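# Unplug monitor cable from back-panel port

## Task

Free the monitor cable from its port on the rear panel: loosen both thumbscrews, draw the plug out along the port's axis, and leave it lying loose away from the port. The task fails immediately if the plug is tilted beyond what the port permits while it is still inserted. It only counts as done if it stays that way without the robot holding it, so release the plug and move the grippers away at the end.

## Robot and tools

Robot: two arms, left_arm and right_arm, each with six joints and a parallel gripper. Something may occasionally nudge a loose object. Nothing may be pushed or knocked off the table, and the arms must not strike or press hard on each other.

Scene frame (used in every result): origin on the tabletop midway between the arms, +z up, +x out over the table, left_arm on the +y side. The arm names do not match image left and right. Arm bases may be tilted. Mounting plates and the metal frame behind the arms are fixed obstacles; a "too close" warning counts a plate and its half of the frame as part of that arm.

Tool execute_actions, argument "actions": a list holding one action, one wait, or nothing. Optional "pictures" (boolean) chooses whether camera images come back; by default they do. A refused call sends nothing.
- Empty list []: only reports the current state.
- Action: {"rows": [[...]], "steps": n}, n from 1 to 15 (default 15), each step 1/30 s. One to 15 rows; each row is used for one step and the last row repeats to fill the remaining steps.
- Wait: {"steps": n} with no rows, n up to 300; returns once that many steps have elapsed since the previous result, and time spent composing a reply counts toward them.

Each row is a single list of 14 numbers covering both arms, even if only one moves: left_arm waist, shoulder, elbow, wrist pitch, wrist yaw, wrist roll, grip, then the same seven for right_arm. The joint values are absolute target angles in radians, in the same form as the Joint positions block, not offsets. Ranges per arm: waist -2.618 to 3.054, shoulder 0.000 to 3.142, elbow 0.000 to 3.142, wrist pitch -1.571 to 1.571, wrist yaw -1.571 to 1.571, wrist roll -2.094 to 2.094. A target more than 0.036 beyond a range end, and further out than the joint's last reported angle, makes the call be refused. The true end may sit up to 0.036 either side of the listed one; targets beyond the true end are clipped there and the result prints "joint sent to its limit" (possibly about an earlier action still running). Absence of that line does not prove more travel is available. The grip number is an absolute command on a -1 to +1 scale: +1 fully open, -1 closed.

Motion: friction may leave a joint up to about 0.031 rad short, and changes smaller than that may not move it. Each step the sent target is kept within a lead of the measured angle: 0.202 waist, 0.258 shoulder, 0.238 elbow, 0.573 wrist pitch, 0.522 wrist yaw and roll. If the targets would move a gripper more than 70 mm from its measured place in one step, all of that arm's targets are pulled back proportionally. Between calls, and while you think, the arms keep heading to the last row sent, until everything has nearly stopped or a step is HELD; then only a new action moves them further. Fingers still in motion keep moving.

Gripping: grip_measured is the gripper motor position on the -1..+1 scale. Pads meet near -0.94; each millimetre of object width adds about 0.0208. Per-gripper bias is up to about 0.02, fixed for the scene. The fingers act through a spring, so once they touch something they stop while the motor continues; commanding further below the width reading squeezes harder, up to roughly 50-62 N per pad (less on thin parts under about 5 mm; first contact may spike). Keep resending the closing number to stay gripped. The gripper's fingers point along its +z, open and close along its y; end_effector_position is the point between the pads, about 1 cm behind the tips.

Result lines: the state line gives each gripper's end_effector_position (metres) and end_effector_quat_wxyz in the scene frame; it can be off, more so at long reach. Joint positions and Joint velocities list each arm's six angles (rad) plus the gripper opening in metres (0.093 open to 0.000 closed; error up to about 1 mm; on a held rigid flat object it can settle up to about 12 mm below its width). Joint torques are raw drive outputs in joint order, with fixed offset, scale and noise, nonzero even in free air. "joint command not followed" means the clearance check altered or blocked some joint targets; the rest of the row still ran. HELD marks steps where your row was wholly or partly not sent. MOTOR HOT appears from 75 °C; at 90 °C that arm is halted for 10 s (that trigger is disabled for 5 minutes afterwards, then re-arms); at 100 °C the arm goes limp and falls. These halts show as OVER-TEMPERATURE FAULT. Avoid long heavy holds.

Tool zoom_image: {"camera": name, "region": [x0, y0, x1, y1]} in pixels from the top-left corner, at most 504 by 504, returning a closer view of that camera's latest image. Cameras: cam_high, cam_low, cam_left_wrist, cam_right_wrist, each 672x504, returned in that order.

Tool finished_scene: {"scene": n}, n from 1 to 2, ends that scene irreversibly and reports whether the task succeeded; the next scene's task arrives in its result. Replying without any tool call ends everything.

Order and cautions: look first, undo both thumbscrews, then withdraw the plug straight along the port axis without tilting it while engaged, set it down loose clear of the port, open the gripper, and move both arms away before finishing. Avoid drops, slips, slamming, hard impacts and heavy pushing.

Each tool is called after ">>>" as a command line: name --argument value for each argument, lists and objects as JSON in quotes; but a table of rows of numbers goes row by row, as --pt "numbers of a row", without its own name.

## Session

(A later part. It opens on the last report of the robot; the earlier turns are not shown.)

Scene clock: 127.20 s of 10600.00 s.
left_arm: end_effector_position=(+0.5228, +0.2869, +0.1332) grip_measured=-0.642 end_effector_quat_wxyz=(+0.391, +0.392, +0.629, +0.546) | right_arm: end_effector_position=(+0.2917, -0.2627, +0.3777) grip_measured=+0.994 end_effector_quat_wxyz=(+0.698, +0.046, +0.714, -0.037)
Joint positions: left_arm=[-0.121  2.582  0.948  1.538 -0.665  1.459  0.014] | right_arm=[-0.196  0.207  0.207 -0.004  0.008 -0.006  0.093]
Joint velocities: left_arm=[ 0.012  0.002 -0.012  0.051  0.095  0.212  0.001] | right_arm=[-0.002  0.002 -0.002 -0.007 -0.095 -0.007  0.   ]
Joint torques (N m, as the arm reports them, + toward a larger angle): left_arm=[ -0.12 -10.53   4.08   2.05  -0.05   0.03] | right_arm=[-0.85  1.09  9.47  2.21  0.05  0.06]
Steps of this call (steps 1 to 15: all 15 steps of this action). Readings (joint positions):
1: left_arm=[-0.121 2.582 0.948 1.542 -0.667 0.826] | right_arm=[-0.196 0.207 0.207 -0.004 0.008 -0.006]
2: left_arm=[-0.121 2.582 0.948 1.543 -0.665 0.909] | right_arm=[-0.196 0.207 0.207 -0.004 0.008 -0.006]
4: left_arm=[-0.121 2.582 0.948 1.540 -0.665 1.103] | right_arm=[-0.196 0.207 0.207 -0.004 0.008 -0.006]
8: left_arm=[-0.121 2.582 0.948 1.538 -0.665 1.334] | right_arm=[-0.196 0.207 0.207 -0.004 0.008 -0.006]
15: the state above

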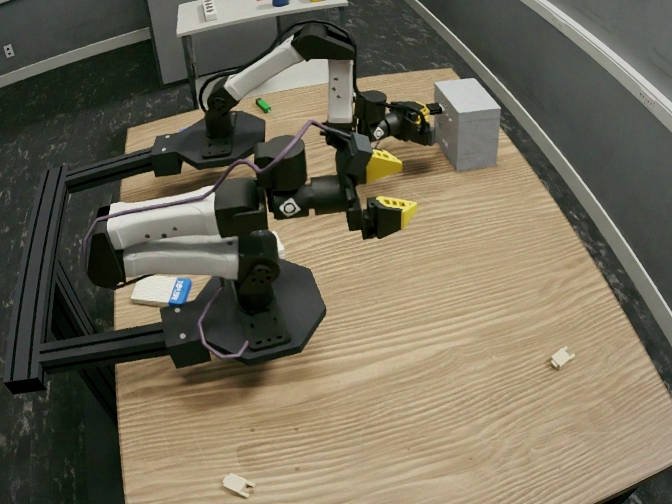

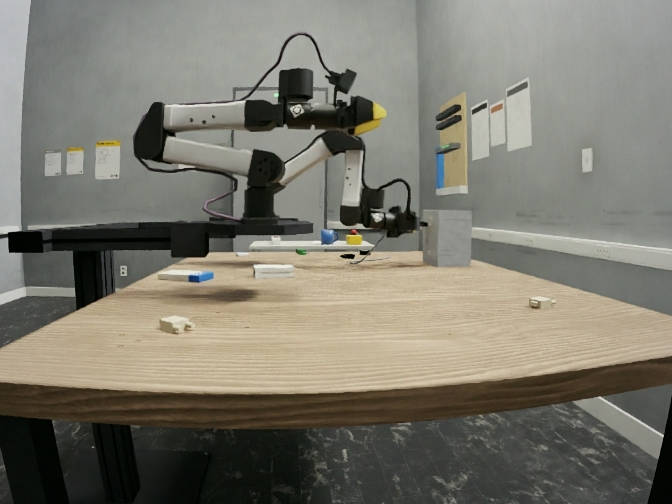

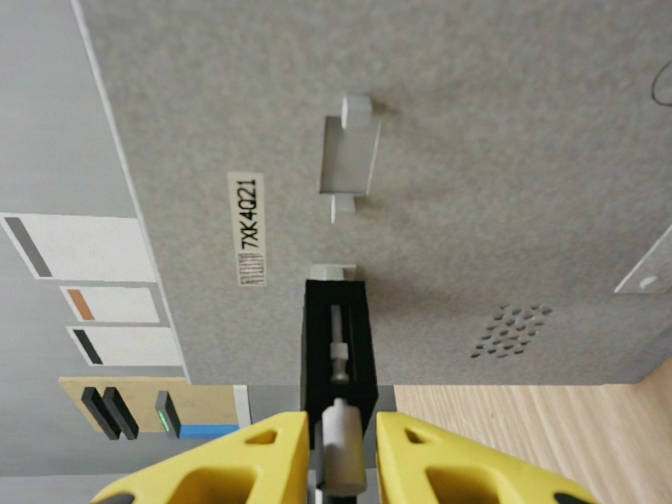

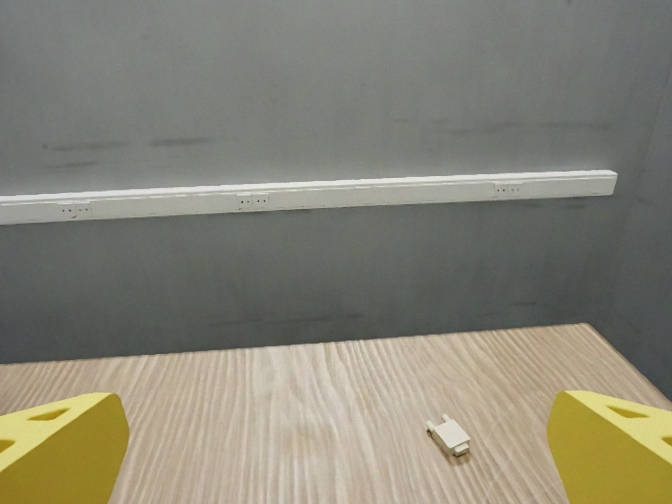

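Still advancing at a steady rate; five more strokes.

>>> execute_actions --actions '[{"rows":[[-0.122,2.585,0.955,1.528,-0.665,2,-0.64,-0.2,0.2,0.2,0,0,0,1]],"steps":10}]' --pictures false

>>> execute_actions --actions '[{"rows":[[-0.122,2.585,0.955,1.528,-0.665,1.9,-0.92,-0.2,0.2,0.2,0,0,0,1],[-0.122,2.585,0.955,1.528,-0.665,0.7,-0.92,-0.2,0.2,0.2,0,0,0,1]]}]' --pictures false

>>> execute_actions --actions '[{"rows":[[-0.122,2.585,0.955,1.528,-0.665,0.83,-0.64,-0.2,0.2,0.2,0,0,0,1],[-0.122,2.585,0.955,1.528,-0.665,2.03,-0.64,-0.2,0.2,0.2,0,0,0,1]]}]' --pictures false

>>> execute_actions --actions '[{"rows":[[-0.122,2.585,0.955,1.528,-0.665,1.9,-0.92,-0.2,0.2,0.2,0,0,0,1],[-0.122,2.585,0.955,1.528,-0.665,0.7,-0.92,-0.2,0.2,0.2,0,0,0,1]]}]' --pictures false

>>> execute_actions --actions '[{"rows":[[-0.122,2.585,0.955,1.528,-0.665,0.83,-0.64,-0.2,0.2,0.2,0,0,0,1],[-0.122,2.585,0.955,1.528,-0.665,2.03,-0.64,-0.2,0.2,0.2,0,0,0,1]]}]' --pictures false

>>> execute_actions --actions '[{"rows":[[-0.122,2.585,0.955,1.528,-0.665,1.9,-0.92,-0.2,0.2,0.2,0,0,0,1],[-0.122,2.585,0.955,1.528,-0.665,0.7,-0.92,-0.2,0.2,0.2,0,0,0,1]]}]' --pictures false

>>> execute_actions --actions '[{"rows":[[-0.122,2.585,0.955,1.528,-0.665,0.83,-0.64,-0.2,0.2,0.2,0,0,0,1],[-0.122,2.585,0.955,1.528,-0.665,2.03,-0.64,-0.2,0.2,0.2,0,0,0,1]]}]' --pictures false

>>> execute_actions --actions '[{"rows":[[-0.122,2.585,0.955,1.528,-0.665,1.9,-0.92,-0.2,0.2,0.2,0,0,0,1],[-0.122,2.585,0.955,1.528,-0.665,0.7,-0.92,-0.2,0.2,0.2,0,0,0,1]]}]' --pictures false

>>> execute_actions --actions '[{"rows":[[-0.122,2.585,0.955,1.528,-0.665,0.83,-0.64,-0.2,0.2,0.2,0,0,0,1],[-0.122,2.585,0.955,1.528,-0.665,2.03,-0.64,-0.2,0.2,0.2,0,0,0,1]]}]' --pictures false

>>> execute_actions --actions '[{"rows":[[-0.122,2.585,0.955,1.528,-0.665,1.9,-0.92,-0.2,0.2,0.2,0,0,0,1],[-0.122,2.585,0.955,1.528,-0.665,0.7,-0.92,-0.2,0.2,0.2,0,0,0,1]]}]' --pictures false

>>> execute_actions --actions '[{"rows":[[-0.122,2.585,0.955,1.528,-0.665,0.83,-0.64,-0.2,0.2,0.2,0,0,0,1],[-0.122,2.585,0.955,1.528,-0.665,1.5,-0.64,-0.2,0.2,0.2,0,0,0,1]]}]'

>>> zoom_image --camera "cam_left_wrist" --region '[230,250,450,500]'

Scene clock: 137.20 s of 10600.00 s.
left_arm: end_effector_position=(+0.5226, +0.2869, +0.1319) grip_measured=-0.642 end_effector_quat_wxyz=(+0.250, +0.531, +0.519, +0.621) | right_arm: end_effector_position=(+0.2917, -0.2627, +0.3777) grip_measured=+0.994 end_effector_quat_wxyz=(+0.698, +0.046, +0.714, -0.037)
Joint positions: left_arm=[-0.121  2.582  0.948  1.532 -0.665  1.933  0.014] | right_arm=[-0.196  0.207  0.207 -0.004  0.008 -0.006  0.093]
Joint velocities: left_arm=[-0.007  0.002 -0.002 -0.037 -0.051  0.271 -0.001] | right_arm=[-0.007  0.002  0.007 -0.066  0.037 -0.022  0.001]
Joint torques (N m, as the arm reports them, + toward a larger angle): left_arm=[ -0.12 -10.35   3.96   2.13  -0.05   0.1 ] | right_arm=[-0.82  1.    9.29  2.21 -0.02  0.01]
Steps of this call (steps 1 to 30: the robot went on to your last target; steps 31 to 90: nothing new was sent; then 6.67 s passed at rest; steps 91 to 100: all 10 steps of this action). Readings (joint positions):
91: left_arm=[-0.121 2.582 0.948 1.538 -0.665 1.571] | right_arm=[-0.196 0.207 0.207 -0.004 0.008 -0.006]
92: left_arm=[-0.121 2.582 0.948 1.538 -0.665 1.656] | right_arm=[-0.196 0.207 0.207 -0.004 0.008 -0.006]
94: left_arm=[-0.121 2.582 0.948 1.535 -0.665 1.777] | right_arm=[-0.196 0.207 0.207 -0.004 0.008 -0.006]
98: left_arm=[-0.121 2.582 0.948 1.533 -0.665 1.902] | right_arm=[-0.196 0.207 0.207 -0.004 0.008 -0.006]
100: the state above

Scene clock: 137.70 s of 10600.00 s.
left_arm: end_effector_position=(+0.5227, +0.2873, +0.1341) grip_measured=-0.906 end_effector_quat_wxyz=(+0.541, +0.178, +0.718, +0.400) | right_arm: end_effector_position=(+0.2917, -0.2627, +0.3777) grip_measured=+0.994 end_effector_quat_wxyz=(+0.698, +0.046, +0.714, -0.037)
Joint positions: left_arm=[-0.121  2.582  0.948  1.542 -0.668  0.834  0.002] | right_arm=[-0.196  0.207  0.207 -0.004  0.008 -0.006  0.093]
Joint velocities: left_arm=[ 0.002  0.007 -0.017  0.007 -0.037 -0.725  0.003] | right_arm=[ 0.007 -0.007 -0.012 -0.066  0.051  0.066 -0.   ]
Joint torques (N m, as the arm reports them, + toward a larger angle): left_arm=[ -0.05 -10.48   4.07   1.98   0.01  -0.29] | right_arm=[-0.64  1.12  9.44  2.17  0.03  0.04]
Steps of this call (steps 1 to 15: all 15 steps of this action). Readings (joint positions):
1: left_arm=[-0.121 2.582 0.948 1.531 -0.665 1.930] | right_arm=[-0.196 0.207 0.207 -0.004 0.008 -0.006]
2: left_arm=[-0.121 2.582 0.948 1.531 -0.664 1.846] | right_arm=[-0.196 0.207 0.207 -0.004 0.008 -0.006]
4: left_arm=[-0.121 2.582 0.948 1.532 -0.664 1.645] | right_arm=[-0.196 0.207 0.207 -0.004 0.008 -0.006]
8: left_arm=[-0.121 2.582 0.948 1.535 -0.663 1.251] | right_arm=[-0.196 0.207 0.207 -0.004 0.008 -0.006]
15: the state above

Scene clock: 138.20 s of 10600.00 s.
left_arm: end_effector_position=(+0.5226, +0.2870, +0.1321) grip_measured=-0.642 end_effector_quat_wxyz=(+0.256, +0.525, +0.525, +0.619) | right_arm: end_effector_position=(+0.2917, -0.2627, +0.3777) grip_measured=+0.994 end_effector_quat_wxyz=(+0.698, +0.046, +0.714, -0.037)
Joint positions: left_arm=[-0.121  2.582  0.948  1.533 -0.666  1.912  0.014] | right_arm=[-0.196  0.207  0.207 -0.004  0.008 -0.006  0.093]
Joint velocities: left_arm=[-0.007 -0.012  0.007 -0.095  0.022  0.652  0.   ] | right_arm=[-0.017 -0.002  0.002 -0.037 -0.022  0.022 -0.   ]
Joint torques (N m, as the arm reports them, + toward a larger angle): left_arm=[ -0.17 -10.47   3.98   2.13  -0.04   0.12] | right_arm=[-0.52  1.1   9.34  2.14  0.04 -0.03]
Steps of this call (steps 1 to 15: all 15 steps of this action). Readings (joint positions):
1: left_arm=[-0.121 2.582 0.948 1.543 -0.667 0.830] | right_arm=[-0.196 0.207 0.207 -0.004 0.008 -0.006]
2: left_arm=[-0.121 2.582 0.948 1.543 -0.666 0.912] | right_arm=[-0.196 0.207 0.207 -0.004 0.008 -0.006]
4: left_arm=[-0.121 2.582 0.948 1.540 -0.666 1.112] | right_arm=[-0.196 0.207 0.207 -0.004 0.008 -0.006]
8: left_arm=[-0.121 2.582 0.948 1.539 -0.666 1.509] | right_arm=[-0.196 0.207 0.207 -0.004 0.008 -0.006]
15: the state above

Scene clock: 138.70 s of 10600.00 s.
left_arm: end_effector_position=(+0.5227, +0.2872, +0.1340) grip_measured=-0.906 end_effector_quat_wxyz=(+0.541, +0.177, +0.719, +0.399) | right_arm: end_effector_position=(+0.2917, -0.2627, +0.3777) grip_measured=+0.994 end_effector_quat_wxyz=(+0.698, +0.046, +0.714, -0.037)
Joint positions: left_arm=[-0.121  2.582  0.948  1.542 -0.667  0.831  0.002] | right_arm=[-0.196  0.207  0.207 -0.004  0.008 -0.006  0.093]
Joint velocities: left_arm=[-0.002 -0.002 -0.002  0.066 -0.007 -0.667  0.001] | right_arm=[-0.007 -0.007  0.002 -0.022  0.007 -0.007  0.   ]
Joint torques (N m, as the arm reports them, + toward a larger angle): left_arm=[ -0.1  -10.24   3.97   2.01   0.05  -0.26] | right_arm=[-0.67  1.2   9.49  2.19  0.03  0.05]
Steps of this call (steps 1 to 15: all 15 steps of this action). Readings (joint positions):
1: left_arm=[-0.121 2.582 0.948 1.532 -0.666 1.915] | right_arm=[-0.196 0.207 0.207 -0.004 0.008 -0.006]
2: left_arm=[-0.121 2.582 0.948 1.532 -0.665 1.831] | right_arm=[-0.196 0.207 0.207 -0.004 0.008 -0.006]
4: left_arm=[-0.121 2.582 0.948 1.532 -0.664 1.630] | right_arm=[-0.196 0.207 0.207 -0.004 0.008 -0.006]
8: left_arm=[-0.121 2.582 0.948 1.535 -0.664 1.236] | right_arm=[-0.196 0.207 0.207 -0.004 0.008 -0.006]
15: the state above

Scene clock: 139.20 s of 10600.00 s.
left_arm: end_effector_position=(+0.5227, +0.2869, +0.1322) grip_measured=-0.642 end_effector_quat_wxyz=(+0.257, +0.525, +0.525, +0.619) | right_arm: end_effector_position=(+0.2917, -0.2627, +0.3777) grip_measured=+0.994 end_effector_quat_wxyz=(+0.698, +0.046, +0.714, -0.037)
Joint positions: left_arm=[-0.121  2.582  0.948  1.533 -0.665  1.912  0.014] | right_arm=[-0.196  0.207  0.207 -0.004  0.008 -0.006  0.093]
Joint velocities: left_arm=[ 0.002  0.007 -0.002 -0.037 -0.081  0.696  0.001] | right_arm=[ 0.022  0.002 -0.002  0.007  0.037  0.037 -0.   ]
Joint torques (N m, as the arm reports them, + toward a larger angle): left_arm=[ -0.13 -10.38   3.95   2.15  -0.03   0.14] | right_arm=[-0.87  1.28  9.2   2.2   0.01  0.03]
Steps of this call (steps 1 to 15: all 15 steps of this action). Readings (joint positions):
1: left_arm=[-0.121 2.582 0.948 1.542 -0.667 0.827] | right_arm=[-0.196 0.207 0.207 -0.004 0.008 -0.006]
2: left_arm=[-0.121 2.582 0.948 1.543 -0.665 0.909] | right_arm=[-0.196 0.207 0.207 -0.004 0.008 -0.006]
4: left_arm=[-0.121 2.582 0.948 1.540 -0.665 1.109] | right_arm=[-0.196 0.207 0.207 -0.004 0.008 -0.006]
8: left_arm=[-0.121 2.582 0.948 1.539 -0.665 1.506] | right_arm=[-0.196 0.207 0.207 -0.004 0.008 -0.006]
15: the state above

Scene clock: 139.70 s of 10600.00 s.
left_arm: end_effector_position=(+0.5227, +0.2874, +0.1340) grip_measured=-0.906 end_effector_quat_wxyz=(+0.541, +0.177, +0.719, +0.399) | right_arm: end_effector_position=(+0.2917, -0.2627, +0.3777) grip_measured=+0.994 end_effector_quat_wxyz=(+0.698, +0.046, +0.714, -0.037)
Joint positions: left_arm=[-0.121  2.582  0.948  1.542 -0.669  0.83   0.002] | right_arm=[-0.196  0.207  0.207 -0.004  0.008 -0.006  0.093]
Joint velocities: left_arm=[ 0.012 -0.012 -0.017  0.007 -0.037 -0.725  0.001] | right_arm=[ 0.012 -0.012 -0.017  0.007 -0.037 -0.051  0.001]
Joint torques (N m, as the arm reports them, + toward a larger angle): left_arm=[ -0.2  -10.43   3.9    1.97   0.01  -0.27] | right_arm=[-0.94  1.19  9.39  2.16  0.02  0.05]
Steps of this call (steps 1 to 15: all 15 steps of this action). Readings (joint positions):
1: left_arm=[-0.121 2.582 0.948 1.532 -0.665 1.914] | right_arm=[-0.196 0.207 0.207 -0.004 0.008 -0.006]
2: left_arm=[-0.121 2.582 0.948 1.532 -0.664 1.830] | right_arm=[-0.196 0.207 0.207 -0.004 0.008 -0.006]
4: left_arm=[-0.121 2.582 0.948 1.533 -0.664 1.629] | right_arm=[-0.196 0.207 0.207 -0.004 0.008 -0.006]
8: left_arm=[-0.121 2.582 0.948 1.535 -0.664 1.235] | right_arm=[-0.196 0.207 0.207 -0.004 0.008 -0.006]
15: the state above

Scene clock: 140.20 s of 10600.00 s.
left_arm: end_effector_position=(+0.5226, +0.2870, +0.1322) grip_measured=-0.642 end_effector_quat_wxyz=(+0.257, +0.525, +0.525, +0.619) | right_arm: end_effector_position=(+0.2917, -0.2627, +0.3777) grip_measured=+0.994 end_effector_quat_wxyz=(+0.698, +0.046, +0.714, -0.037)
Joint positions: left_arm=[-0.121  2.582  0.948  1.533 -0.666  1.911  0.014] | right_arm=[-0.196  0.207  0.207 -0.004  0.008 -0.006  0.093]
Joint velocities: left_arm=[ 0.012  0.002  0.007 -0.081 -0.037  0.725  0.   ] | right_arm=[-0.017  0.007  0.007  0.022 -0.037  0.007 -0.001]
Joint torques (N m, as the arm reports them, + toward a larger angle): left_arm=[ -0.08 -10.37   4.04   2.14  -0.03   0.11] | right_arm=[-0.6   1.22  9.2   2.15  0.01  0.02]
Steps of this call (steps 1 to 15: all 15 steps of this action). Readings (joint positions):
1: left_arm=[-0.121 2.582 0.948 1.543 -0.667 0.827] | right_arm=[-0.196 0.207 0.207 -0.004 0.008 -0.006]
2: left_arm=[-0.121 2.582 0.948 1.543 -0.666 0.909] | right_arm=[-0.196 0.207 0.207 -0.004 0.008 -0.006]
4: left_arm=[-0.121 2.582 0.948 1.540 -0.666 1.108] | right_arm=[-0.196 0.207 0.207 -0.004 0.008 -0.006]
8: left_arm=[-0.121 2.582 0.948 1.539 -0.666 1.506] | right_arm=[-0.196 0.207 0.207 -0.004 0.008 -0.006]
15: the state above

Scene clock: 140.70 s of 10600.00 s.
left_arm: end_effector_position=(+0.5227, +0.2873, +0.1340) grip_measured=-0.906 end_effector_quat_wxyz=(+0.541, +0.177, +0.718, +0.399) | right_arm: end_effector_position=(+0.2917, -0.2627, +0.3777) grip_measured=+0.994 end_effector_quat_wxyz=(+0.698, +0.046, +0.714, -0.037)
Joint positions: left_arm=[-0.121  2.582  0.948  1.542 -0.668  0.831  0.002] | right_arm=[-0.196  0.207  0.207 -0.004  0.008 -0.006  0.093]
Joint velocities: left_arm=[-0.012 -0.007  0.012  0.051  0.007 -0.813  0.   ] | right_arm=[ 0.012  0.002 -0.007  0.051 -0.022 -0.007 -0.001]
Joint torques (N m, as the arm reports them, + toward a larger angle): left_arm=[ -0.2  -10.45   4.05   1.96   0.03  -0.26] | right_arm=[-0.75  1.2   9.34  2.22 -0.02 -0.02]
Steps of this call (steps 1 to 15: all 15 steps of this action). Readings (joint positions):
1: left_arm=[-0.121 2.582 0.948 1.532 -0.665 1.914] | right_arm=[-0.196 0.207 0.207 -0.004 0.008 -0.006]
2: left_arm=[-0.121 2.582 0.948 1.532 -0.665 1.830] | right_arm=[-0.196 0.207 0.207 -0.004 0.008 -0.006]
4: left_arm=[-0.121 2.582 0.948 1.532 -0.664 1.629] | right_arm=[-0.196 0.207 0.207 -0.004 0.008 -0.006]
8: left_arm=[-0.121 2.582 0.948 1.535 -0.664 1.235] | right_arm=[-0.196 0.207 0.207 -0.004 0.008 -0.006]
15: the state above

Scene clock: 141.20 s of 10600.00 s.
left_arm: end_effector_position=(+0.5227, +0.2869, +0.1321) grip_measured=-0.642 end_effector_quat_wxyz=(+0.257, +0.525, +0.525, +0.619) | right_arm: end_effector_position=(+0.2917, -0.2627, +0.3777) grip_measured=+0.994 end_effector_quat_wxyz=(+0.698, +0.046, +0.714, -0.037)
Joint positions: left_arm=[-0.121  2.582  0.948  1.533 -0.665  1.912  0.014] | right_arm=[-0.196  0.207  0.207 -0.004  0.008 -0.006  0.093]
Joint velocities: left_arm=[-0.002  0.002 -0.002 -0.007  0.022  0.711 -0.001] | right_arm=[-0.012  0.007  0.002  0.007  0.007 -0.037 -0.001]
Joint torques (N m, as the arm reports them, + toward a larger angle): left_arm=[ -0.01 -10.4    4.01   2.11  -0.02   0.06] | right_arm=[-0.81  1.22  9.35  2.18 -0.02 -0.01]
Steps of this call (steps 1 to 15: all 15 steps of this action). Readings (joint positions):
1: left_arm=[-0.121 2.582 0.948 1.542 -0.667 0.827] | right_arm=[-0.196 0.207 0.207 -0.004 0.008 -0.006]
2: left_arm=[-0.121 2.582 0.948 1.543 -0.665 0.910] | right_arm=[-0.196 0.207 0.207 -0.004 0.008 -0.006]
4: left_arm=[-0.121 2.582 0.948 1.540 -0.665 1.109] | right_arm=[-0.196 0.207 0.207 -0.004 0.008 -0.006]
8: left_arm=[-0.121 2.582 0.948 1.538 -0.665 1.506] | right_arm=[-0.196 0.207 0.207 -0.004 0.008 -0.006]
15: the state above

Scene clock: 141.70 s of 10600.00 s.
left_arm: end_effector_position=(+0.5227, +0.2873, +0.1340) grip_measured=-0.906 end_effector_quat_wxyz=(+0.542, +0.176, +0.719, +0.399) | right_arm: end_effector_position=(+0.2917, -0.2627, +0.3777) grip_measured=+0.994 end_effector_quat_wxyz=(+0.698, +0.046, +0.714, -0.037)
Joint positions: left_arm=[-0.121  2.582  0.948  1.542 -0.668  0.829  0.002] | right_arm=[-0.196  0.207  0.207 -0.004  0.008 -0.006  0.093]
Joint velocities: left_arm=[-0.007  0.002 -0.002 -0.022  0.037 -0.725  0.   ] | right_arm=[-0.002 -0.007  0.002 -0.037 -0.037 -0.022 -0.   ]
Joint torques (N m, as the arm reports them, + toward a larger angle): left_arm=[ -0.18 -10.51   4.1    2.02   0.03  -0.23] | right_arm=[-0.65  1.23  9.41  2.22  0.01 -0.04]
Steps of this call (steps 1 to 15: all 15 steps of this action). Readings (joint positions):
1: left_arm=[-0.121 2.582 0.948 1.532 -0.665 1.914] | right_arm=[-0.196 0.207 0.207 -0.004 0.008 -0.006]
2: left_arm=[-0.121 2.582 0.948 1.532 -0.664 1.831] | right_arm=[-0.196 0.207 0.207 -0.004 0.008 -0.006]
4: left_arm=[-0.121 2.582 0.948 1.532 -0.664 1.630] | right_arm=[-0.196 0.207 0.207 -0.004 0.008 -0.006]
8: left_arm=[-0.121 2.582 0.948 1.535 -0.664 1.236] | right_arm=[-0.196 0.207 0.207 -0.004 0.008 -0.006]
15: the state above

Scene clock: 142.20 s of 10600.00 s.
left_arm: end_effector_position=(+0.5228, +0.2869, +0.1333) grip_measured=-0.642 end_effector_quat_wxyz=(+0.391, +0.392, +0.629, +0.546) | right_arm: end_effector_position=(+0.2917, -0.2627, +0.3777) grip_measured=+0.994 end_effector_quat_wxyz=(+0.698, +0.046, +0.714, -0.037)
Joint positions: left_arm=[-0.121  2.582  0.948  1.538 -0.665  1.458  0.014] | right_arm=[-0.196  0.207  0.207 -0.004  0.008 -0.006  0.093]
Joint velocities: left_arm=[-0.017 -0.012 -0.012  0.007  0.037  0.212 -0.001] | right_arm=[ 0.017  0.012 -0.007  0.051  0.051  0.051  0.   ]
Joint torques (N m, as the arm reports them, + toward a larger angle): left_arm=[ -0.12 -10.38   4.01   2.06  -0.03   0.07] | right_arm=[-0.7   1.14  9.49  2.25 -0.01  0.05]
Steps of this call (steps 1 to 15: all 15 steps of this action). Readings (joint positions):
1: left_arm=[-0.121 2.582 0.948 1.543 -0.667 0.826] | right_arm=[-0.196 0.207 0.207 -0.004 0.008 -0.006]
2: left_arm=[-0.121 2.582 0.948 1.543 -0.665 0.908] | right_arm=[-0.196 0.207 0.207 -0.004 0.008 -0.006]
4: left_arm=[-0.121 2.582 0.948 1.540 -0.665 1.102] | right_arm=[-0.196 0.207 0.207 -0.004 0.008 -0.006]
8: left_arm=[-0.121 2.582 0.948 1.538 -0.665 1.333] | right_arm=[-0.196 0.207 0.207 -0.004 0.008 -0.006]
15: the state above

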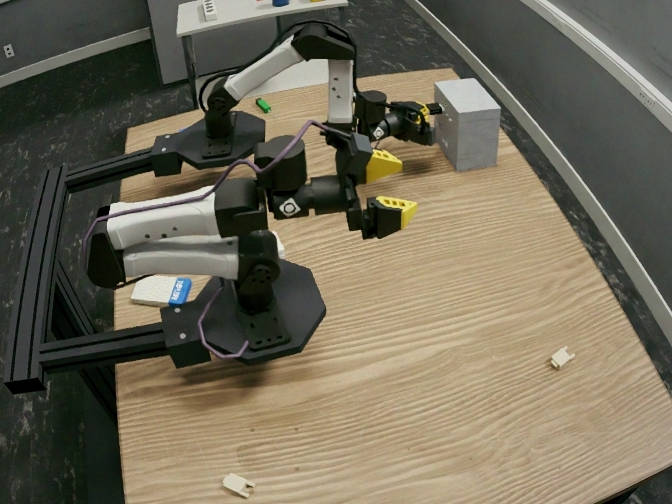

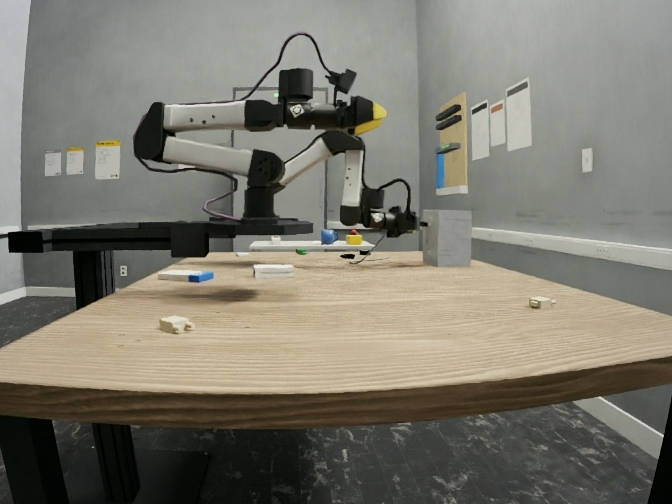

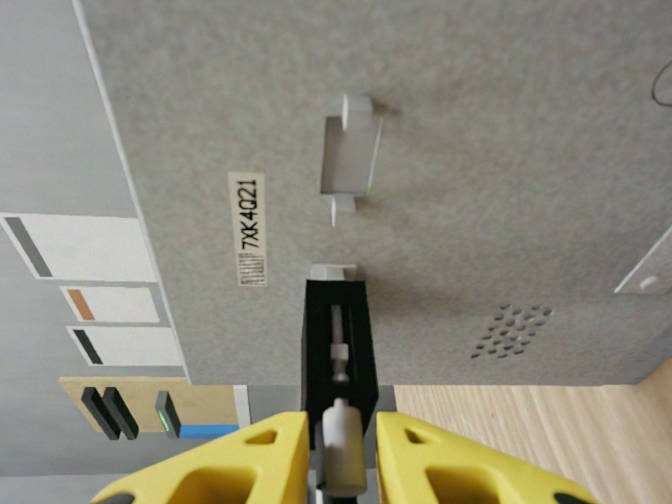

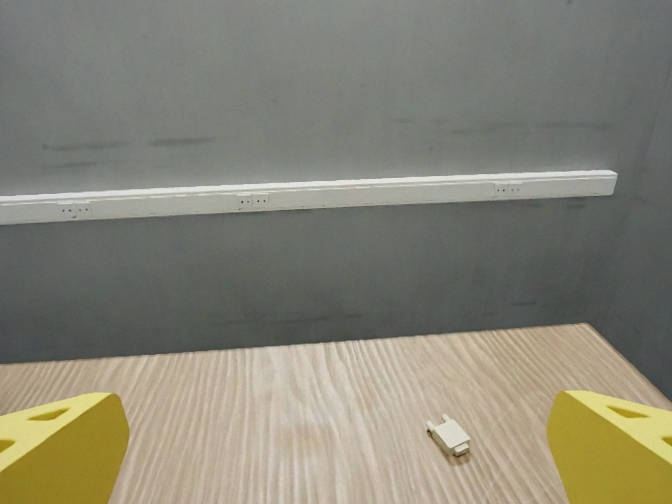

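Region (230, 250, 450, 500) of cam_left_wrist's 672x504 image, scaled by 2.016, with more detail than that image has; it fills the left 444 columns of this view, and the rest is white.

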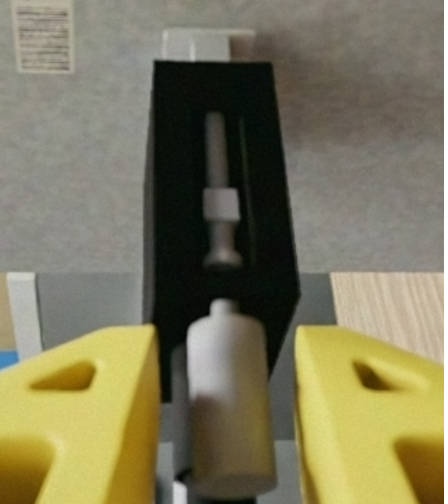

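>>> execute_actions --actions '[{"rows":[[-0.21,2.585,0.955,1.535,-0.665,1.5,-0.4,-0.2,0.2,0.2,0,0,0,1]]}]' --pictures false

>>> execute_actions --actions '[{"rows":[[-0.21,2.38,0.78,1.53,-0.665,1.5,-0.4,-0.2,0.2,0.2,0,0,0,1]]}]' --pictures false

>>> execute_actions --actions '[{"rows":[[-0.21,2.15,0.64,1.47,-0.5,0.6,-0.4,-0.2,0.2,0.2,0,0,0,1]]}]' --pictures false

>>> execute_actions --actions '[{"rows":[[0.1,2.15,0.64,1.47,0,-0.3,-0.4,-0.2,0.2,0.2,0,0,0,1]]}]' --pictures false

>>> execute_actions --actions '[{"rows":[[0.42,2.15,0.64,1.47,0.52,-1.5,-0.4,-0.2,0.2,0.2,0,0,0,1]]}]' --pictures false

>>> execute_actions --actions '[{"rows":[[0.42,2.32,0.75,1.52,0.52,-1.5,-0.4,-0.2,0.2,0.2,0,0,0,1]]}]' --pictures false

>>> execute_actions --actions '[{"rows":[[0.42,2.46,0.84,1.54,0.52,-1.5,-0.4,-0.2,0.2,0.2,0,0,0,1]]}]' --pictures false

>>> execute_actions --actions '[{"rows":[[0.38,2.56,0.911,1.54,0.52,-1.5,-0.4,-0.2,0.2,0.2,0,0,0,1]]}]'

Scene clock: 149.87 s of 10600.00 s.
left_arm: end_effector_position=(+0.5173, +0.2389, +0.1343) grip_measured=-0.402 end_effector_quat_wxyz=(+0.409, +0.431, +0.602, +0.533) | right_arm: end_effector_position=(+0.2917, -0.2627, +0.3777) grip_measured=+0.994 end_effector_quat_wxyz=(+0.698, +0.046, +0.714, -0.037)
Joint positions: left_arm=[-0.217  2.582  0.948  1.538 -0.664  1.492  0.026] | right_arm=[-0.196  0.207  0.207 -0.004  0.008 -0.006  0.093]
Joint velocities: left_arm=[-0.012 -0.007  0.007  0.022  0.095  0.022  0.   ] | right_arm=[-0.012 -0.002  0.007  0.022 -0.051 -0.007 -0.   ]
Joint torques (N m, as the arm reports them, + toward a larger angle): left_arm=[  0.44 -10.4    4.05   2.09  -0.06   0.03] | right_arm=[-0.85  1.19  9.34  2.21  0.    0.02]
Steps of this call (steps 1 to 30: the robot went on to your last target; steps 31 to 90: nothing new was sent; then 4.17 s passed at rest; steps 91 to 105: all 15 steps of this action). Readings (joint positions):
91: left_arm=[-0.129 2.582 0.948 1.538 -0.669 1.491] | right_arm=[-0.196 0.207 0.207 -0.004 0.008 -0.006]
92: left_arm=[-0.144 2.582 0.948 1.538 -0.672 1.491] | right_arm=[-0.196 0.207 0.207 -0.004 0.008 -0.006]
94: left_arm=[-0.184 2.582 0.948 1.538 -0.671 1.491] | right_arm=[-0.196 0.207 0.207 -0.004 0.008 -0.006]
98: left_arm=[-0.219 2.582 0.948 1.538 -0.664 1.491] | right_arm=[-0.196 0.207 0.207 -0.004 0.008 -0.006]
105: the state above

Scene clock: 150.37 s of 10600.00 s.
left_arm: end_effector_position=(+0.5018, +0.2469, +0.1930) grip_measured=-0.402 end_effector_quat_wxyz=(+0.430, +0.411, +0.596, +0.539) | right_arm: end_effector_position=(+0.2917, -0.2627, +0.3777) grip_measured=+0.994 end_effector_quat_wxyz=(+0.698, +0.046, +0.714, -0.037)
Joint positions: left_arm=[-0.216  2.375  0.802  1.539 -0.664  1.493  0.026] | right_arm=[-0.196  0.207  0.207 -0.004  0.008 -0.006  0.093]
Joint velocities: left_arm=[-0.012 -0.007  0.002  0.022 -0.051 -0.007 -0.001] | right_arm=[ 0.012 -0.002  0.007  0.081  0.022  0.037 -0.   ]
Joint torques (N m, as the arm reports them, + toward a larger angle): left_arm=[ 0.57 -9.33  2.07  2.05 -0.02  0.04] | right_arm=[-0.53  1.29  9.32  2.15  0.03  0.02]
Steps of this call (steps 1 to 15: all 15 steps of this action). Readings (joint positions):
1: left_arm=[-0.217 2.555 0.920 1.522 -0.659 1.492] | right_arm=[-0.196 0.207 0.207 -0.004 0.008 -0.006]
2: left_arm=[-0.217 2.505 0.863 1.509 -0.659 1.493] | right_arm=[-0.196 0.207 0.207 -0.004 0.008 -0.006]
4: left_arm=[-0.216 2.423 0.804 1.516 -0.664 1.493] | right_arm=[-0.196 0.207 0.207 -0.004 0.008 -0.006]
8: left_arm=[-0.216 2.375 0.802 1.543 -0.664 1.493] | right_arm=[-0.196 0.207 0.207 -0.004 0.008 -0.006]
15: the state above

Scene clock: 150.87 s of 10600.00 s.
left_arm: end_effector_position=(+0.4851, +0.2326, +0.2462) grip_measured=-0.402 end_effector_quat_wxyz=(+0.648, +0.173, +0.692, +0.266) | right_arm: end_effector_position=(+0.2917, -0.2627, +0.3777) grip_measured=+0.994 end_effector_quat_wxyz=(+0.698, +0.046, +0.714, -0.037)
Joint positions: left_arm=[-0.215  2.144  0.661  1.484 -0.513  0.65   0.026] | right_arm=[-0.196  0.207  0.207 -0.004  0.008 -0.006  0.093]
Joint velocities: left_arm=[ 0.007  0.002  0.007 -0.022 -0.022 -0.33  -0.001] | right_arm=[-0.002 -0.027 -0.017 -0.022  0.007  0.037 -0.002]
Joint torques (N m, as the arm reports them, + toward a larger angle): left_arm=[ 0.42 -8.23  2.64  2.05  0.1  -0.06] | right_arm=[-0.8   1.27  9.48  2.15 -0.02  0.02]
Steps of this call (steps 1 to 15: all 15 steps of this action). Readings (joint positions):
1: left_arm=[-0.215 2.344 0.775 1.512 -0.636 1.410] | right_arm=[-0.196 0.207 0.207 -0.004 0.008 -0.006]
2: left_arm=[-0.215 2.288 0.720 1.485 -0.609 1.311] | right_arm=[-0.196 0.207 0.207 -0.004 0.008 -0.006]
4: left_arm=[-0.215 2.194 0.664 1.482 -0.576 1.112] | right_arm=[-0.196 0.207 0.207 -0.004 0.008 -0.006]
8: left_arm=[-0.215 2.144 0.661 1.498 -0.535 0.814] | right_arm=[-0.196 0.207 0.207 -0.004 0.008 -0.006]
15: the state above

Scene clock: 151.37 s of 10600.00 s.
left_arm: end_effector_position=(+0.5075, +0.3039, +0.2429) grip_measured=-0.402 end_effector_quat_wxyz=(+0.692, -0.086, +0.709, -0.099) | right_arm: end_effector_position=(+0.2917, -0.2627, +0.3777) grip_measured=+0.994 end_effector_quat_wxyz=(+0.698, +0.046, +0.714, -0.037)
Joint positions: left_arm=[ 0.105  2.144  0.66   1.479 -0.027 -0.243  0.026] | right_arm=[-0.196  0.207  0.207 -0.004  0.008 -0.006  0.093]
Joint velocities: left_arm=[-0.007 -0.017  0.002 -0.022  0.081 -0.344  0.   ] | right_arm=[ 0.002  0.007 -0.017 -0.037  0.007  0.007 -0.   ]
Joint torques (N m, as the arm reports them, + toward a larger angle): left_arm=[-0.53 -8.32  2.71  2.16  0.05 -0.07] | right_arm=[-0.85  1.16  9.51  2.14 -0.03  0.  ]
Steps of this call (steps 1 to 15: all 15 steps of this action). Readings (joint positions):
1: left_arm=[-0.190 2.144 0.660 1.483 -0.425 0.567] | right_arm=[-0.196 0.207 0.207 -0.004 0.008 -0.006]
2: left_arm=[-0.142 2.144 0.660 1.481 -0.326 0.467] | right_arm=[-0.196 0.207 0.207 -0.004 0.008 -0.006]
4: left_arm=[-0.011 2.144 0.660 1.480 -0.202 0.269] | right_arm=[-0.196 0.207 0.207 -0.004 0.008 -0.006]
8: left_arm=[0.127 2.144 0.660 1.479 -0.111 -0.058] | right_arm=[-0.196 0.207 0.207 -0.004 0.008 -0.006]
15: the state above

Scene clock: 151.87 s of 10600.00 s.
left_arm: end_effector_position=(+0.4922, +0.3715, +0.2418) grip_measured=-0.402 end_effector_quat_wxyz=(+0.478, -0.402, +0.589, -0.512) | right_arm: end_effector_position=(+0.2917, -0.2627, +0.3777) grip_measured=+0.994 end_effector_quat_wxyz=(+0.698, +0.046, +0.714, -0.037)
Joint positions: left_arm=[ 0.425  2.144  0.66   1.479  0.492 -1.394  0.026] | right_arm=[-0.196  0.207  0.207 -0.004  0.008 -0.006  0.093]
Joint velocities: left_arm=[-0.002 -0.007 -0.012 -0.037  0.168 -0.681 -0.   ] | right_arm=[ 0.007 -0.007 -0.007 -0.007  0.022 -0.022 -0.   ]
Joint torques (N m, as the arm reports them, + toward a larger angle): left_arm=[-0.24 -8.3   2.79  2.12  0.02  0.01] | right_arm=[-0.57  1.02  9.49  2.19  0.04 -0.01]
Steps of this call (steps 1 to 15: all 15 steps of this action). Readings (joint positions):
1: left_arm=[0.130 2.144 0.660 1.479 0.065 -0.327] | right_arm=[-0.196 0.207 0.207 -0.004 0.008 -0.006]
2: left_arm=[0.179 2.144 0.660 1.479 0.168 -0.426] | right_arm=[-0.196 0.207 0.207 -0.004 0.008 -0.006]
4: left_arm=[0.309 2.144 0.660 1.479 0.300 -0.624] | right_arm=[-0.196 0.207 0.207 -0.004 0.008 -0.006]
8: left_arm=[0.447 2.144 0.660 1.479 0.402 -1.024] | right_arm=[-0.196 0.207 0.207 -0.004 0.008 -0.006]
15: the state above

Scene clock: 152.37 s of 10600.00 s.
left_arm: end_effector_position=(+0.5009, +0.3701, +0.1890) grip_measured=-0.402 end_effector_quat_wxyz=(+0.423, -0.447, +0.584, -0.529) | right_arm: end_effector_position=(+0.2917, -0.2627, +0.3777) grip_measured=+0.994 end_effector_quat_wxyz=(+0.698, +0.046, +0.714, -0.037)
Joint positions: left_arm=[ 0.425  2.323  0.733  1.51   0.511 -1.488  0.026] | right_arm=[-0.196  0.207  0.207 -0.004  0.008 -0.006  0.093]
Joint velocities: left_arm=[-0.017 -0.002  0.012  0.037  0.037 -0.095 -0.001] | right_arm=[ 0.002 -0.017 -0.007  0.022  0.007  0.007  0.001]
Joint torques (N m, as the arm reports them, + toward a larger angle): left_arm=[-0.32 -9.66  5.14  2.33  0.12  0.01] | right_arm=[-0.73  1.03  9.57  2.14  0.04  0.03]
Steps of this call (steps 1 to 15: all 15 steps of this action). Readings (joint positions):
1: left_arm=[0.425 2.167 0.673 1.498 0.498 -1.413] | right_arm=[-0.196 0.207 0.207 -0.004 0.008 -0.006]
2: left_arm=[0.425 2.208 0.703 1.517 0.502 -1.428] | right_arm=[-0.196 0.207 0.207 -0.004 0.008 -0.006]
4: left_arm=[0.425 2.279 0.733 1.519 0.503 -1.451] | right_arm=[-0.196 0.207 0.207 -0.004 0.008 -0.006]
8: left_arm=[0.425 2.323 0.733 1.502 0.509 -1.476] | right_arm=[-0.196 0.207 0.207 -0.004 0.008 -0.006]
15: the state above

Scene clock: 152.87 s of 10600.00 s.
left_arm: end_effector_position=(+0.5117, +0.3720, +0.1555) grip_measured=-0.402 end_effector_quat_wxyz=(+0.413, -0.454, +0.587, -0.528) | right_arm: end_effector_position=(+0.2917, -0.2627, +0.3777) grip_measured=+0.994 end_effector_quat_wxyz=(+0.698, +0.046, +0.714, -0.037)
Joint positions: left_arm=[ 0.425  2.457  0.82   1.533  0.515 -1.491  0.026] | right_arm=[-0.196  0.207  0.207 -0.004  0.008 -0.006  0.093]
Joint velocities: left_arm=[-0.007 -0.022 -0.002  0.022 -0.022 -0.081  0.   ] | right_arm=[ 0.022 -0.002 -0.007 -0.022 -0.022  0.007 -0.001]
Joint torques (N m, as the arm reports them, + toward a larger angle): left_arm=[-0.46 -9.66  5.07  2.35  0.08 -0.01] | right_arm=[-0.68  1.17  9.41  2.17  0.05  0.1 ]
Steps of this call (steps 1 to 15: all 15 steps of this action). Readings (joint positions):
1: left_arm=[0.425 2.341 0.748 1.523 0.515 -1.489] | right_arm=[-0.196 0.207 0.207 -0.004 0.008 -0.006]
2: left_arm=[0.425 2.374 0.782 1.536 0.515 -1.489] | right_arm=[-0.196 0.207 0.207 -0.004 0.008 -0.006]
4: left_arm=[0.425 2.426 0.818 1.537 0.515 -1.490] | right_arm=[-0.196 0.207 0.207 -0.004 0.008 -0.006]
8: left_arm=[0.425 2.457 0.820 1.530 0.515 -1.491] | right_arm=[-0.196 0.207 0.207 -0.004 0.008 -0.006]
15: the state above

Scene clock: 153.37 s of 10600.00 s.
left_arm: end_effector_position=(+0.5209, +0.3517, +0.1299) grip_measured=-0.402 end_effector_quat_wxyz=(+0.394, -0.447, +0.599, -0.535) | right_arm: end_effector_position=(+0.2917, -0.2627, +0.3777) grip_measured=+0.994 end_effector_quat_wxyz=(+0.698, +0.046, +0.714, -0.037)
Joint positions: left_arm=[ 0.381  2.553  0.89   1.539  0.517 -1.492  0.026] | right_arm=[-0.196  0.207  0.207 -0.004  0.008 -0.006  0.093]
Joint velocities: left_arm=[-0.012 -0.002 -0.007 -0.007  0.051 -0.007 -0.001] | right_arm=[ 0.002 -0.022  0.002 -0.022  0.051 -0.081  0.   ]
Joint torques (N m, as the arm reports them, + toward a larger angle): left_arm=[-0.35 -9.8   5.06  2.24  0.08 -0.01] | right_arm=[-0.83  1.43  9.39  2.14  0.04 -0.02]
Steps of this call (steps 1 to 15: all 15 steps of this action). Readings (joint positions):
1: left_arm=[0.421 2.469 0.832 1.541 0.515 -1.492] | right_arm=[-0.196 0.207 0.207 -0.004 0.008 -0.006]
2: left_arm=[0.414 2.493 0.860 1.546 0.515 -1.492] | right_arm=[-0.196 0.207 0.207 -0.004 0.008 -0.006]
4: left_arm=[0.396 2.530 0.889 1.546 0.515 -1.492] | right_arm=[-0.196 0.207 0.207 -0.004 0.008 -0.006]
8: left_arm=[0.381 2.553 0.890 1.538 0.517 -1.492] | right_arm=[-0.196 0.207 0.207 -0.004 0.008 -0.006]
15: the state above

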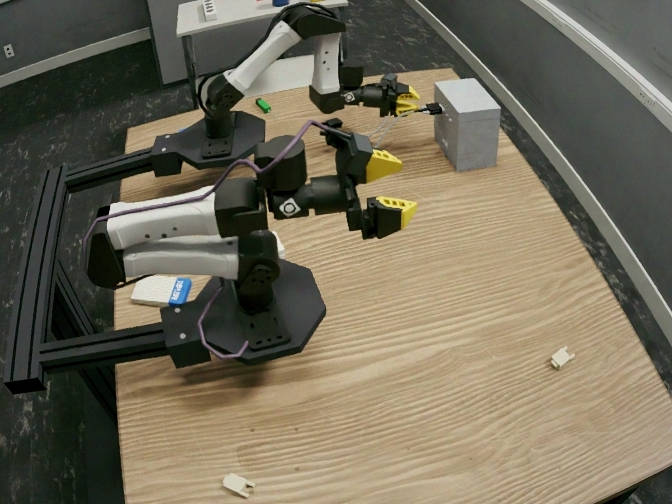

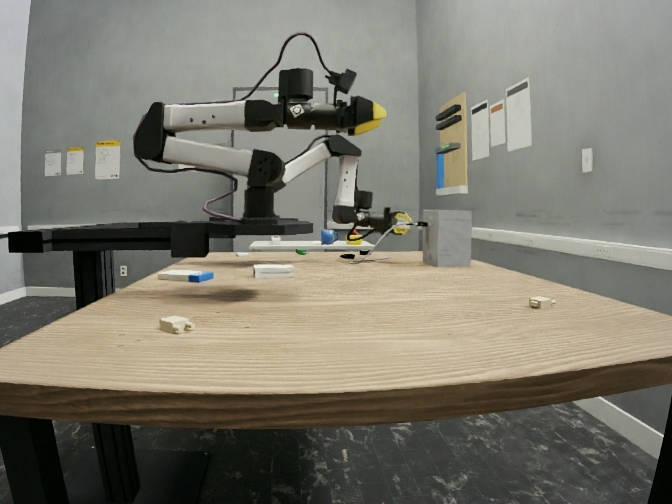

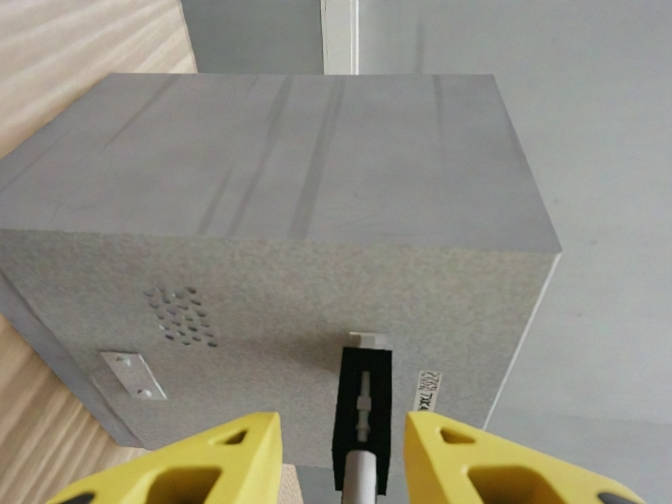

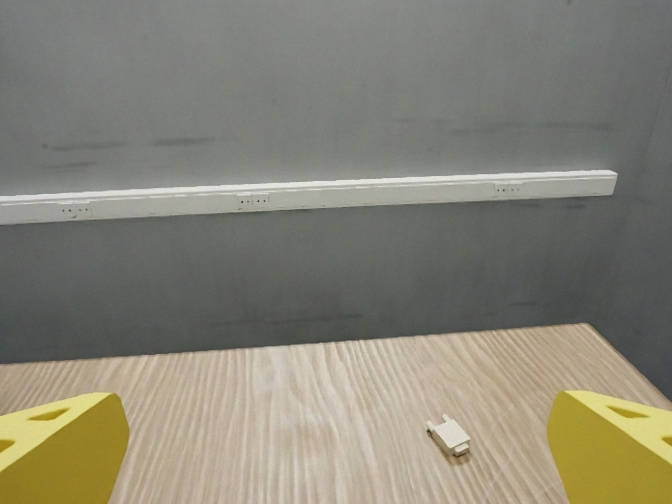

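>>> execute_actions --actions '[{"rows":[[0.322,2.56,0.911,1.558,0.52,-1.5,-0.4,-0.2,0.2,0.2,0,0,0,1]]}]' --pictures false

>>> execute_actions --actions '[{"steps":10}]'

Scene clock: 167.40 s of 10600.00 s.
left_arm: end_effector_position=(+0.5220, +0.3209, +0.1327) grip_measured=-0.402 end_effector_quat_wxyz=(+0.380, -0.425, +0.611, -0.549) | right_arm: end_effector_position=(+0.2917, -0.2627, +0.3777) grip_measured=+0.994 end_effector_quat_wxyz=(+0.698, +0.046, +0.714, -0.037)
Joint positions: left_arm=[ 0.32   2.553  0.89   1.549  0.519 -1.492  0.026] | right_arm=[-0.196  0.207  0.207 -0.004  0.008 -0.006  0.093]
Joint velocities: left_arm=[ 0.002  0.002 -0.002 -0.007 -0.022  0.037 -0.   ] | right_arm=[-0.007  0.002  0.017 -0.081 -0.022  0.066  0.   ]
Joint torques (N m, as the arm reports them, + toward a larger angle): left_arm=[ 0.03 -9.84  4.85  2.31  0.05 -0.02] | right_arm=[-0.82  1.13  9.57  2.19 -0.04  0.01]
Steps of this call (steps 1 to 15: the robot went on to your last target; steps 16 to 90: nothing new was sent; then 10.53 s passed at rest; steps 91 to 105: all 15 steps of this action). Readings (joint positions):
91: left_arm=[0.377 2.553 0.890 1.540 0.515 -1.492] | right_arm=[-0.196 0.207 0.207 -0.004 0.008 -0.006]
92: left_arm=[0.367 2.553 0.890 1.541 0.514 -1.492] | right_arm=[-0.196 0.207 0.207 -0.004 0.008 -0.006]
94: left_arm=[0.341 2.553 0.890 1.545 0.515 -1.492] | right_arm=[-0.196 0.207 0.207 -0.004 0.008 -0.006]
98: left_arm=[0.320 2.553 0.890 1.547 0.519 -1.492] | right_arm=[-0.196 0.207 0.207 -0.004 0.008 -0.006]
105: the state above

Scene clock: 167.73 s of 10600.00 s.
left_arm: end_effector_position=(+0.5221, +0.3209, +0.1328) grip_measured=-0.402 end_effector_quat_wxyz=(+0.381, -0.425, +0.611, -0.549) | right_arm: end_effector_position=(+0.2917, -0.2627, +0.3777) grip_measured=+0.994 end_effector_quat_wxyz=(+0.698, +0.046, +0.714, -0.037)
Joint positions: left_arm=[ 0.32   2.553  0.89   1.549  0.519 -1.492  0.026] | right_arm=[-0.196  0.207  0.207 -0.004  0.008 -0.006  0.093]
Joint velocities: left_arm=[ 0.002  0.007 -0.002 -0.037  0.007  0.037  0.001] | right_arm=[ 0.022 -0.012 -0.027  0.022 -0.007  0.037  0.001]
Joint torques (N m, as the arm reports them, + toward a larger angle): left_arm=[ 0.2  -9.8   4.92  2.32  0.05  0.  ] | right_arm=[-0.74  1.2   9.24  2.15  0.01 -0.02]
Steps of this call (steps 1 to 10: the robot went on to your last target). Readings (joint positions):
1: left_arm=[0.320 2.553 0.890 1.549 0.519 -1.492] | right_arm=[-0.196 0.207 0.207 -0.004 0.008 -0.006]
2: left_arm=[0.320 2.553 0.890 1.549 0.519 -1.492] | right_arm=[-0.196 0.207 0.207 -0.004 0.008 -0.006]
4: left_arm=[0.320 2.553 0.890 1.549 0.519 -1.492] | right_arm=[-0.196 0.207 0.207 -0.004 0.008 -0.006]
8: left_arm=[0.320 2.553 0.890 1.549 0.519 -1.492] | right_arm=[-0.196 0.207 0.207 -0.004 0.008 -0.006]
10: the state above

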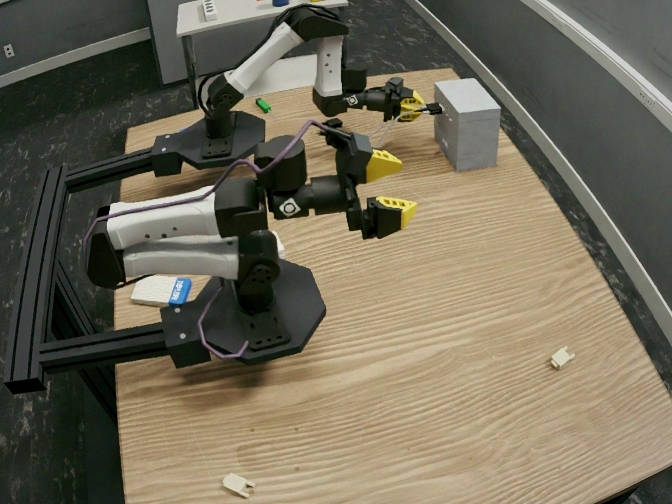

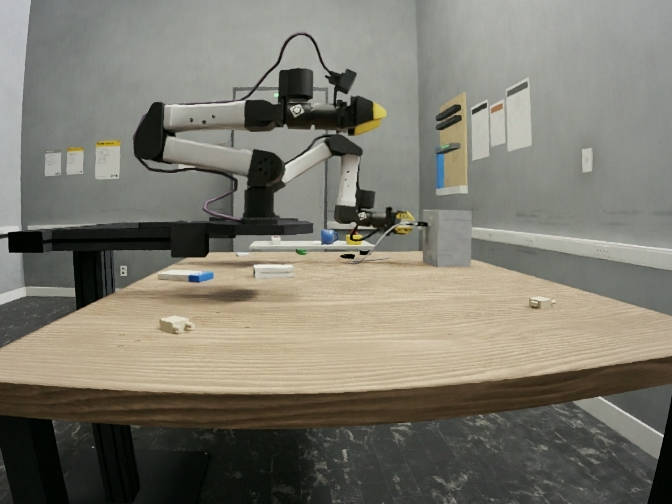

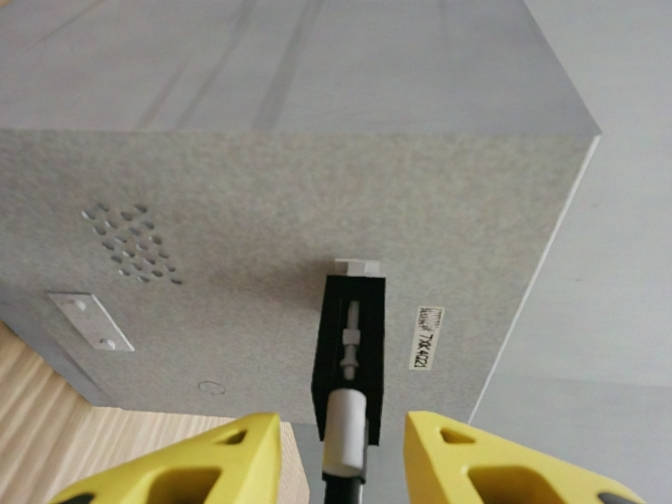

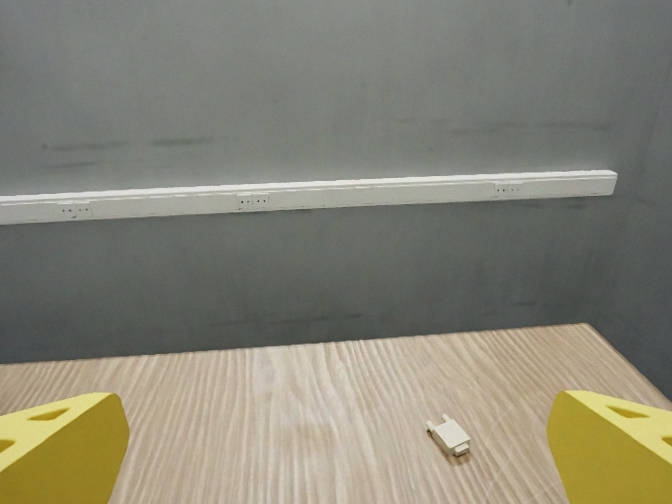

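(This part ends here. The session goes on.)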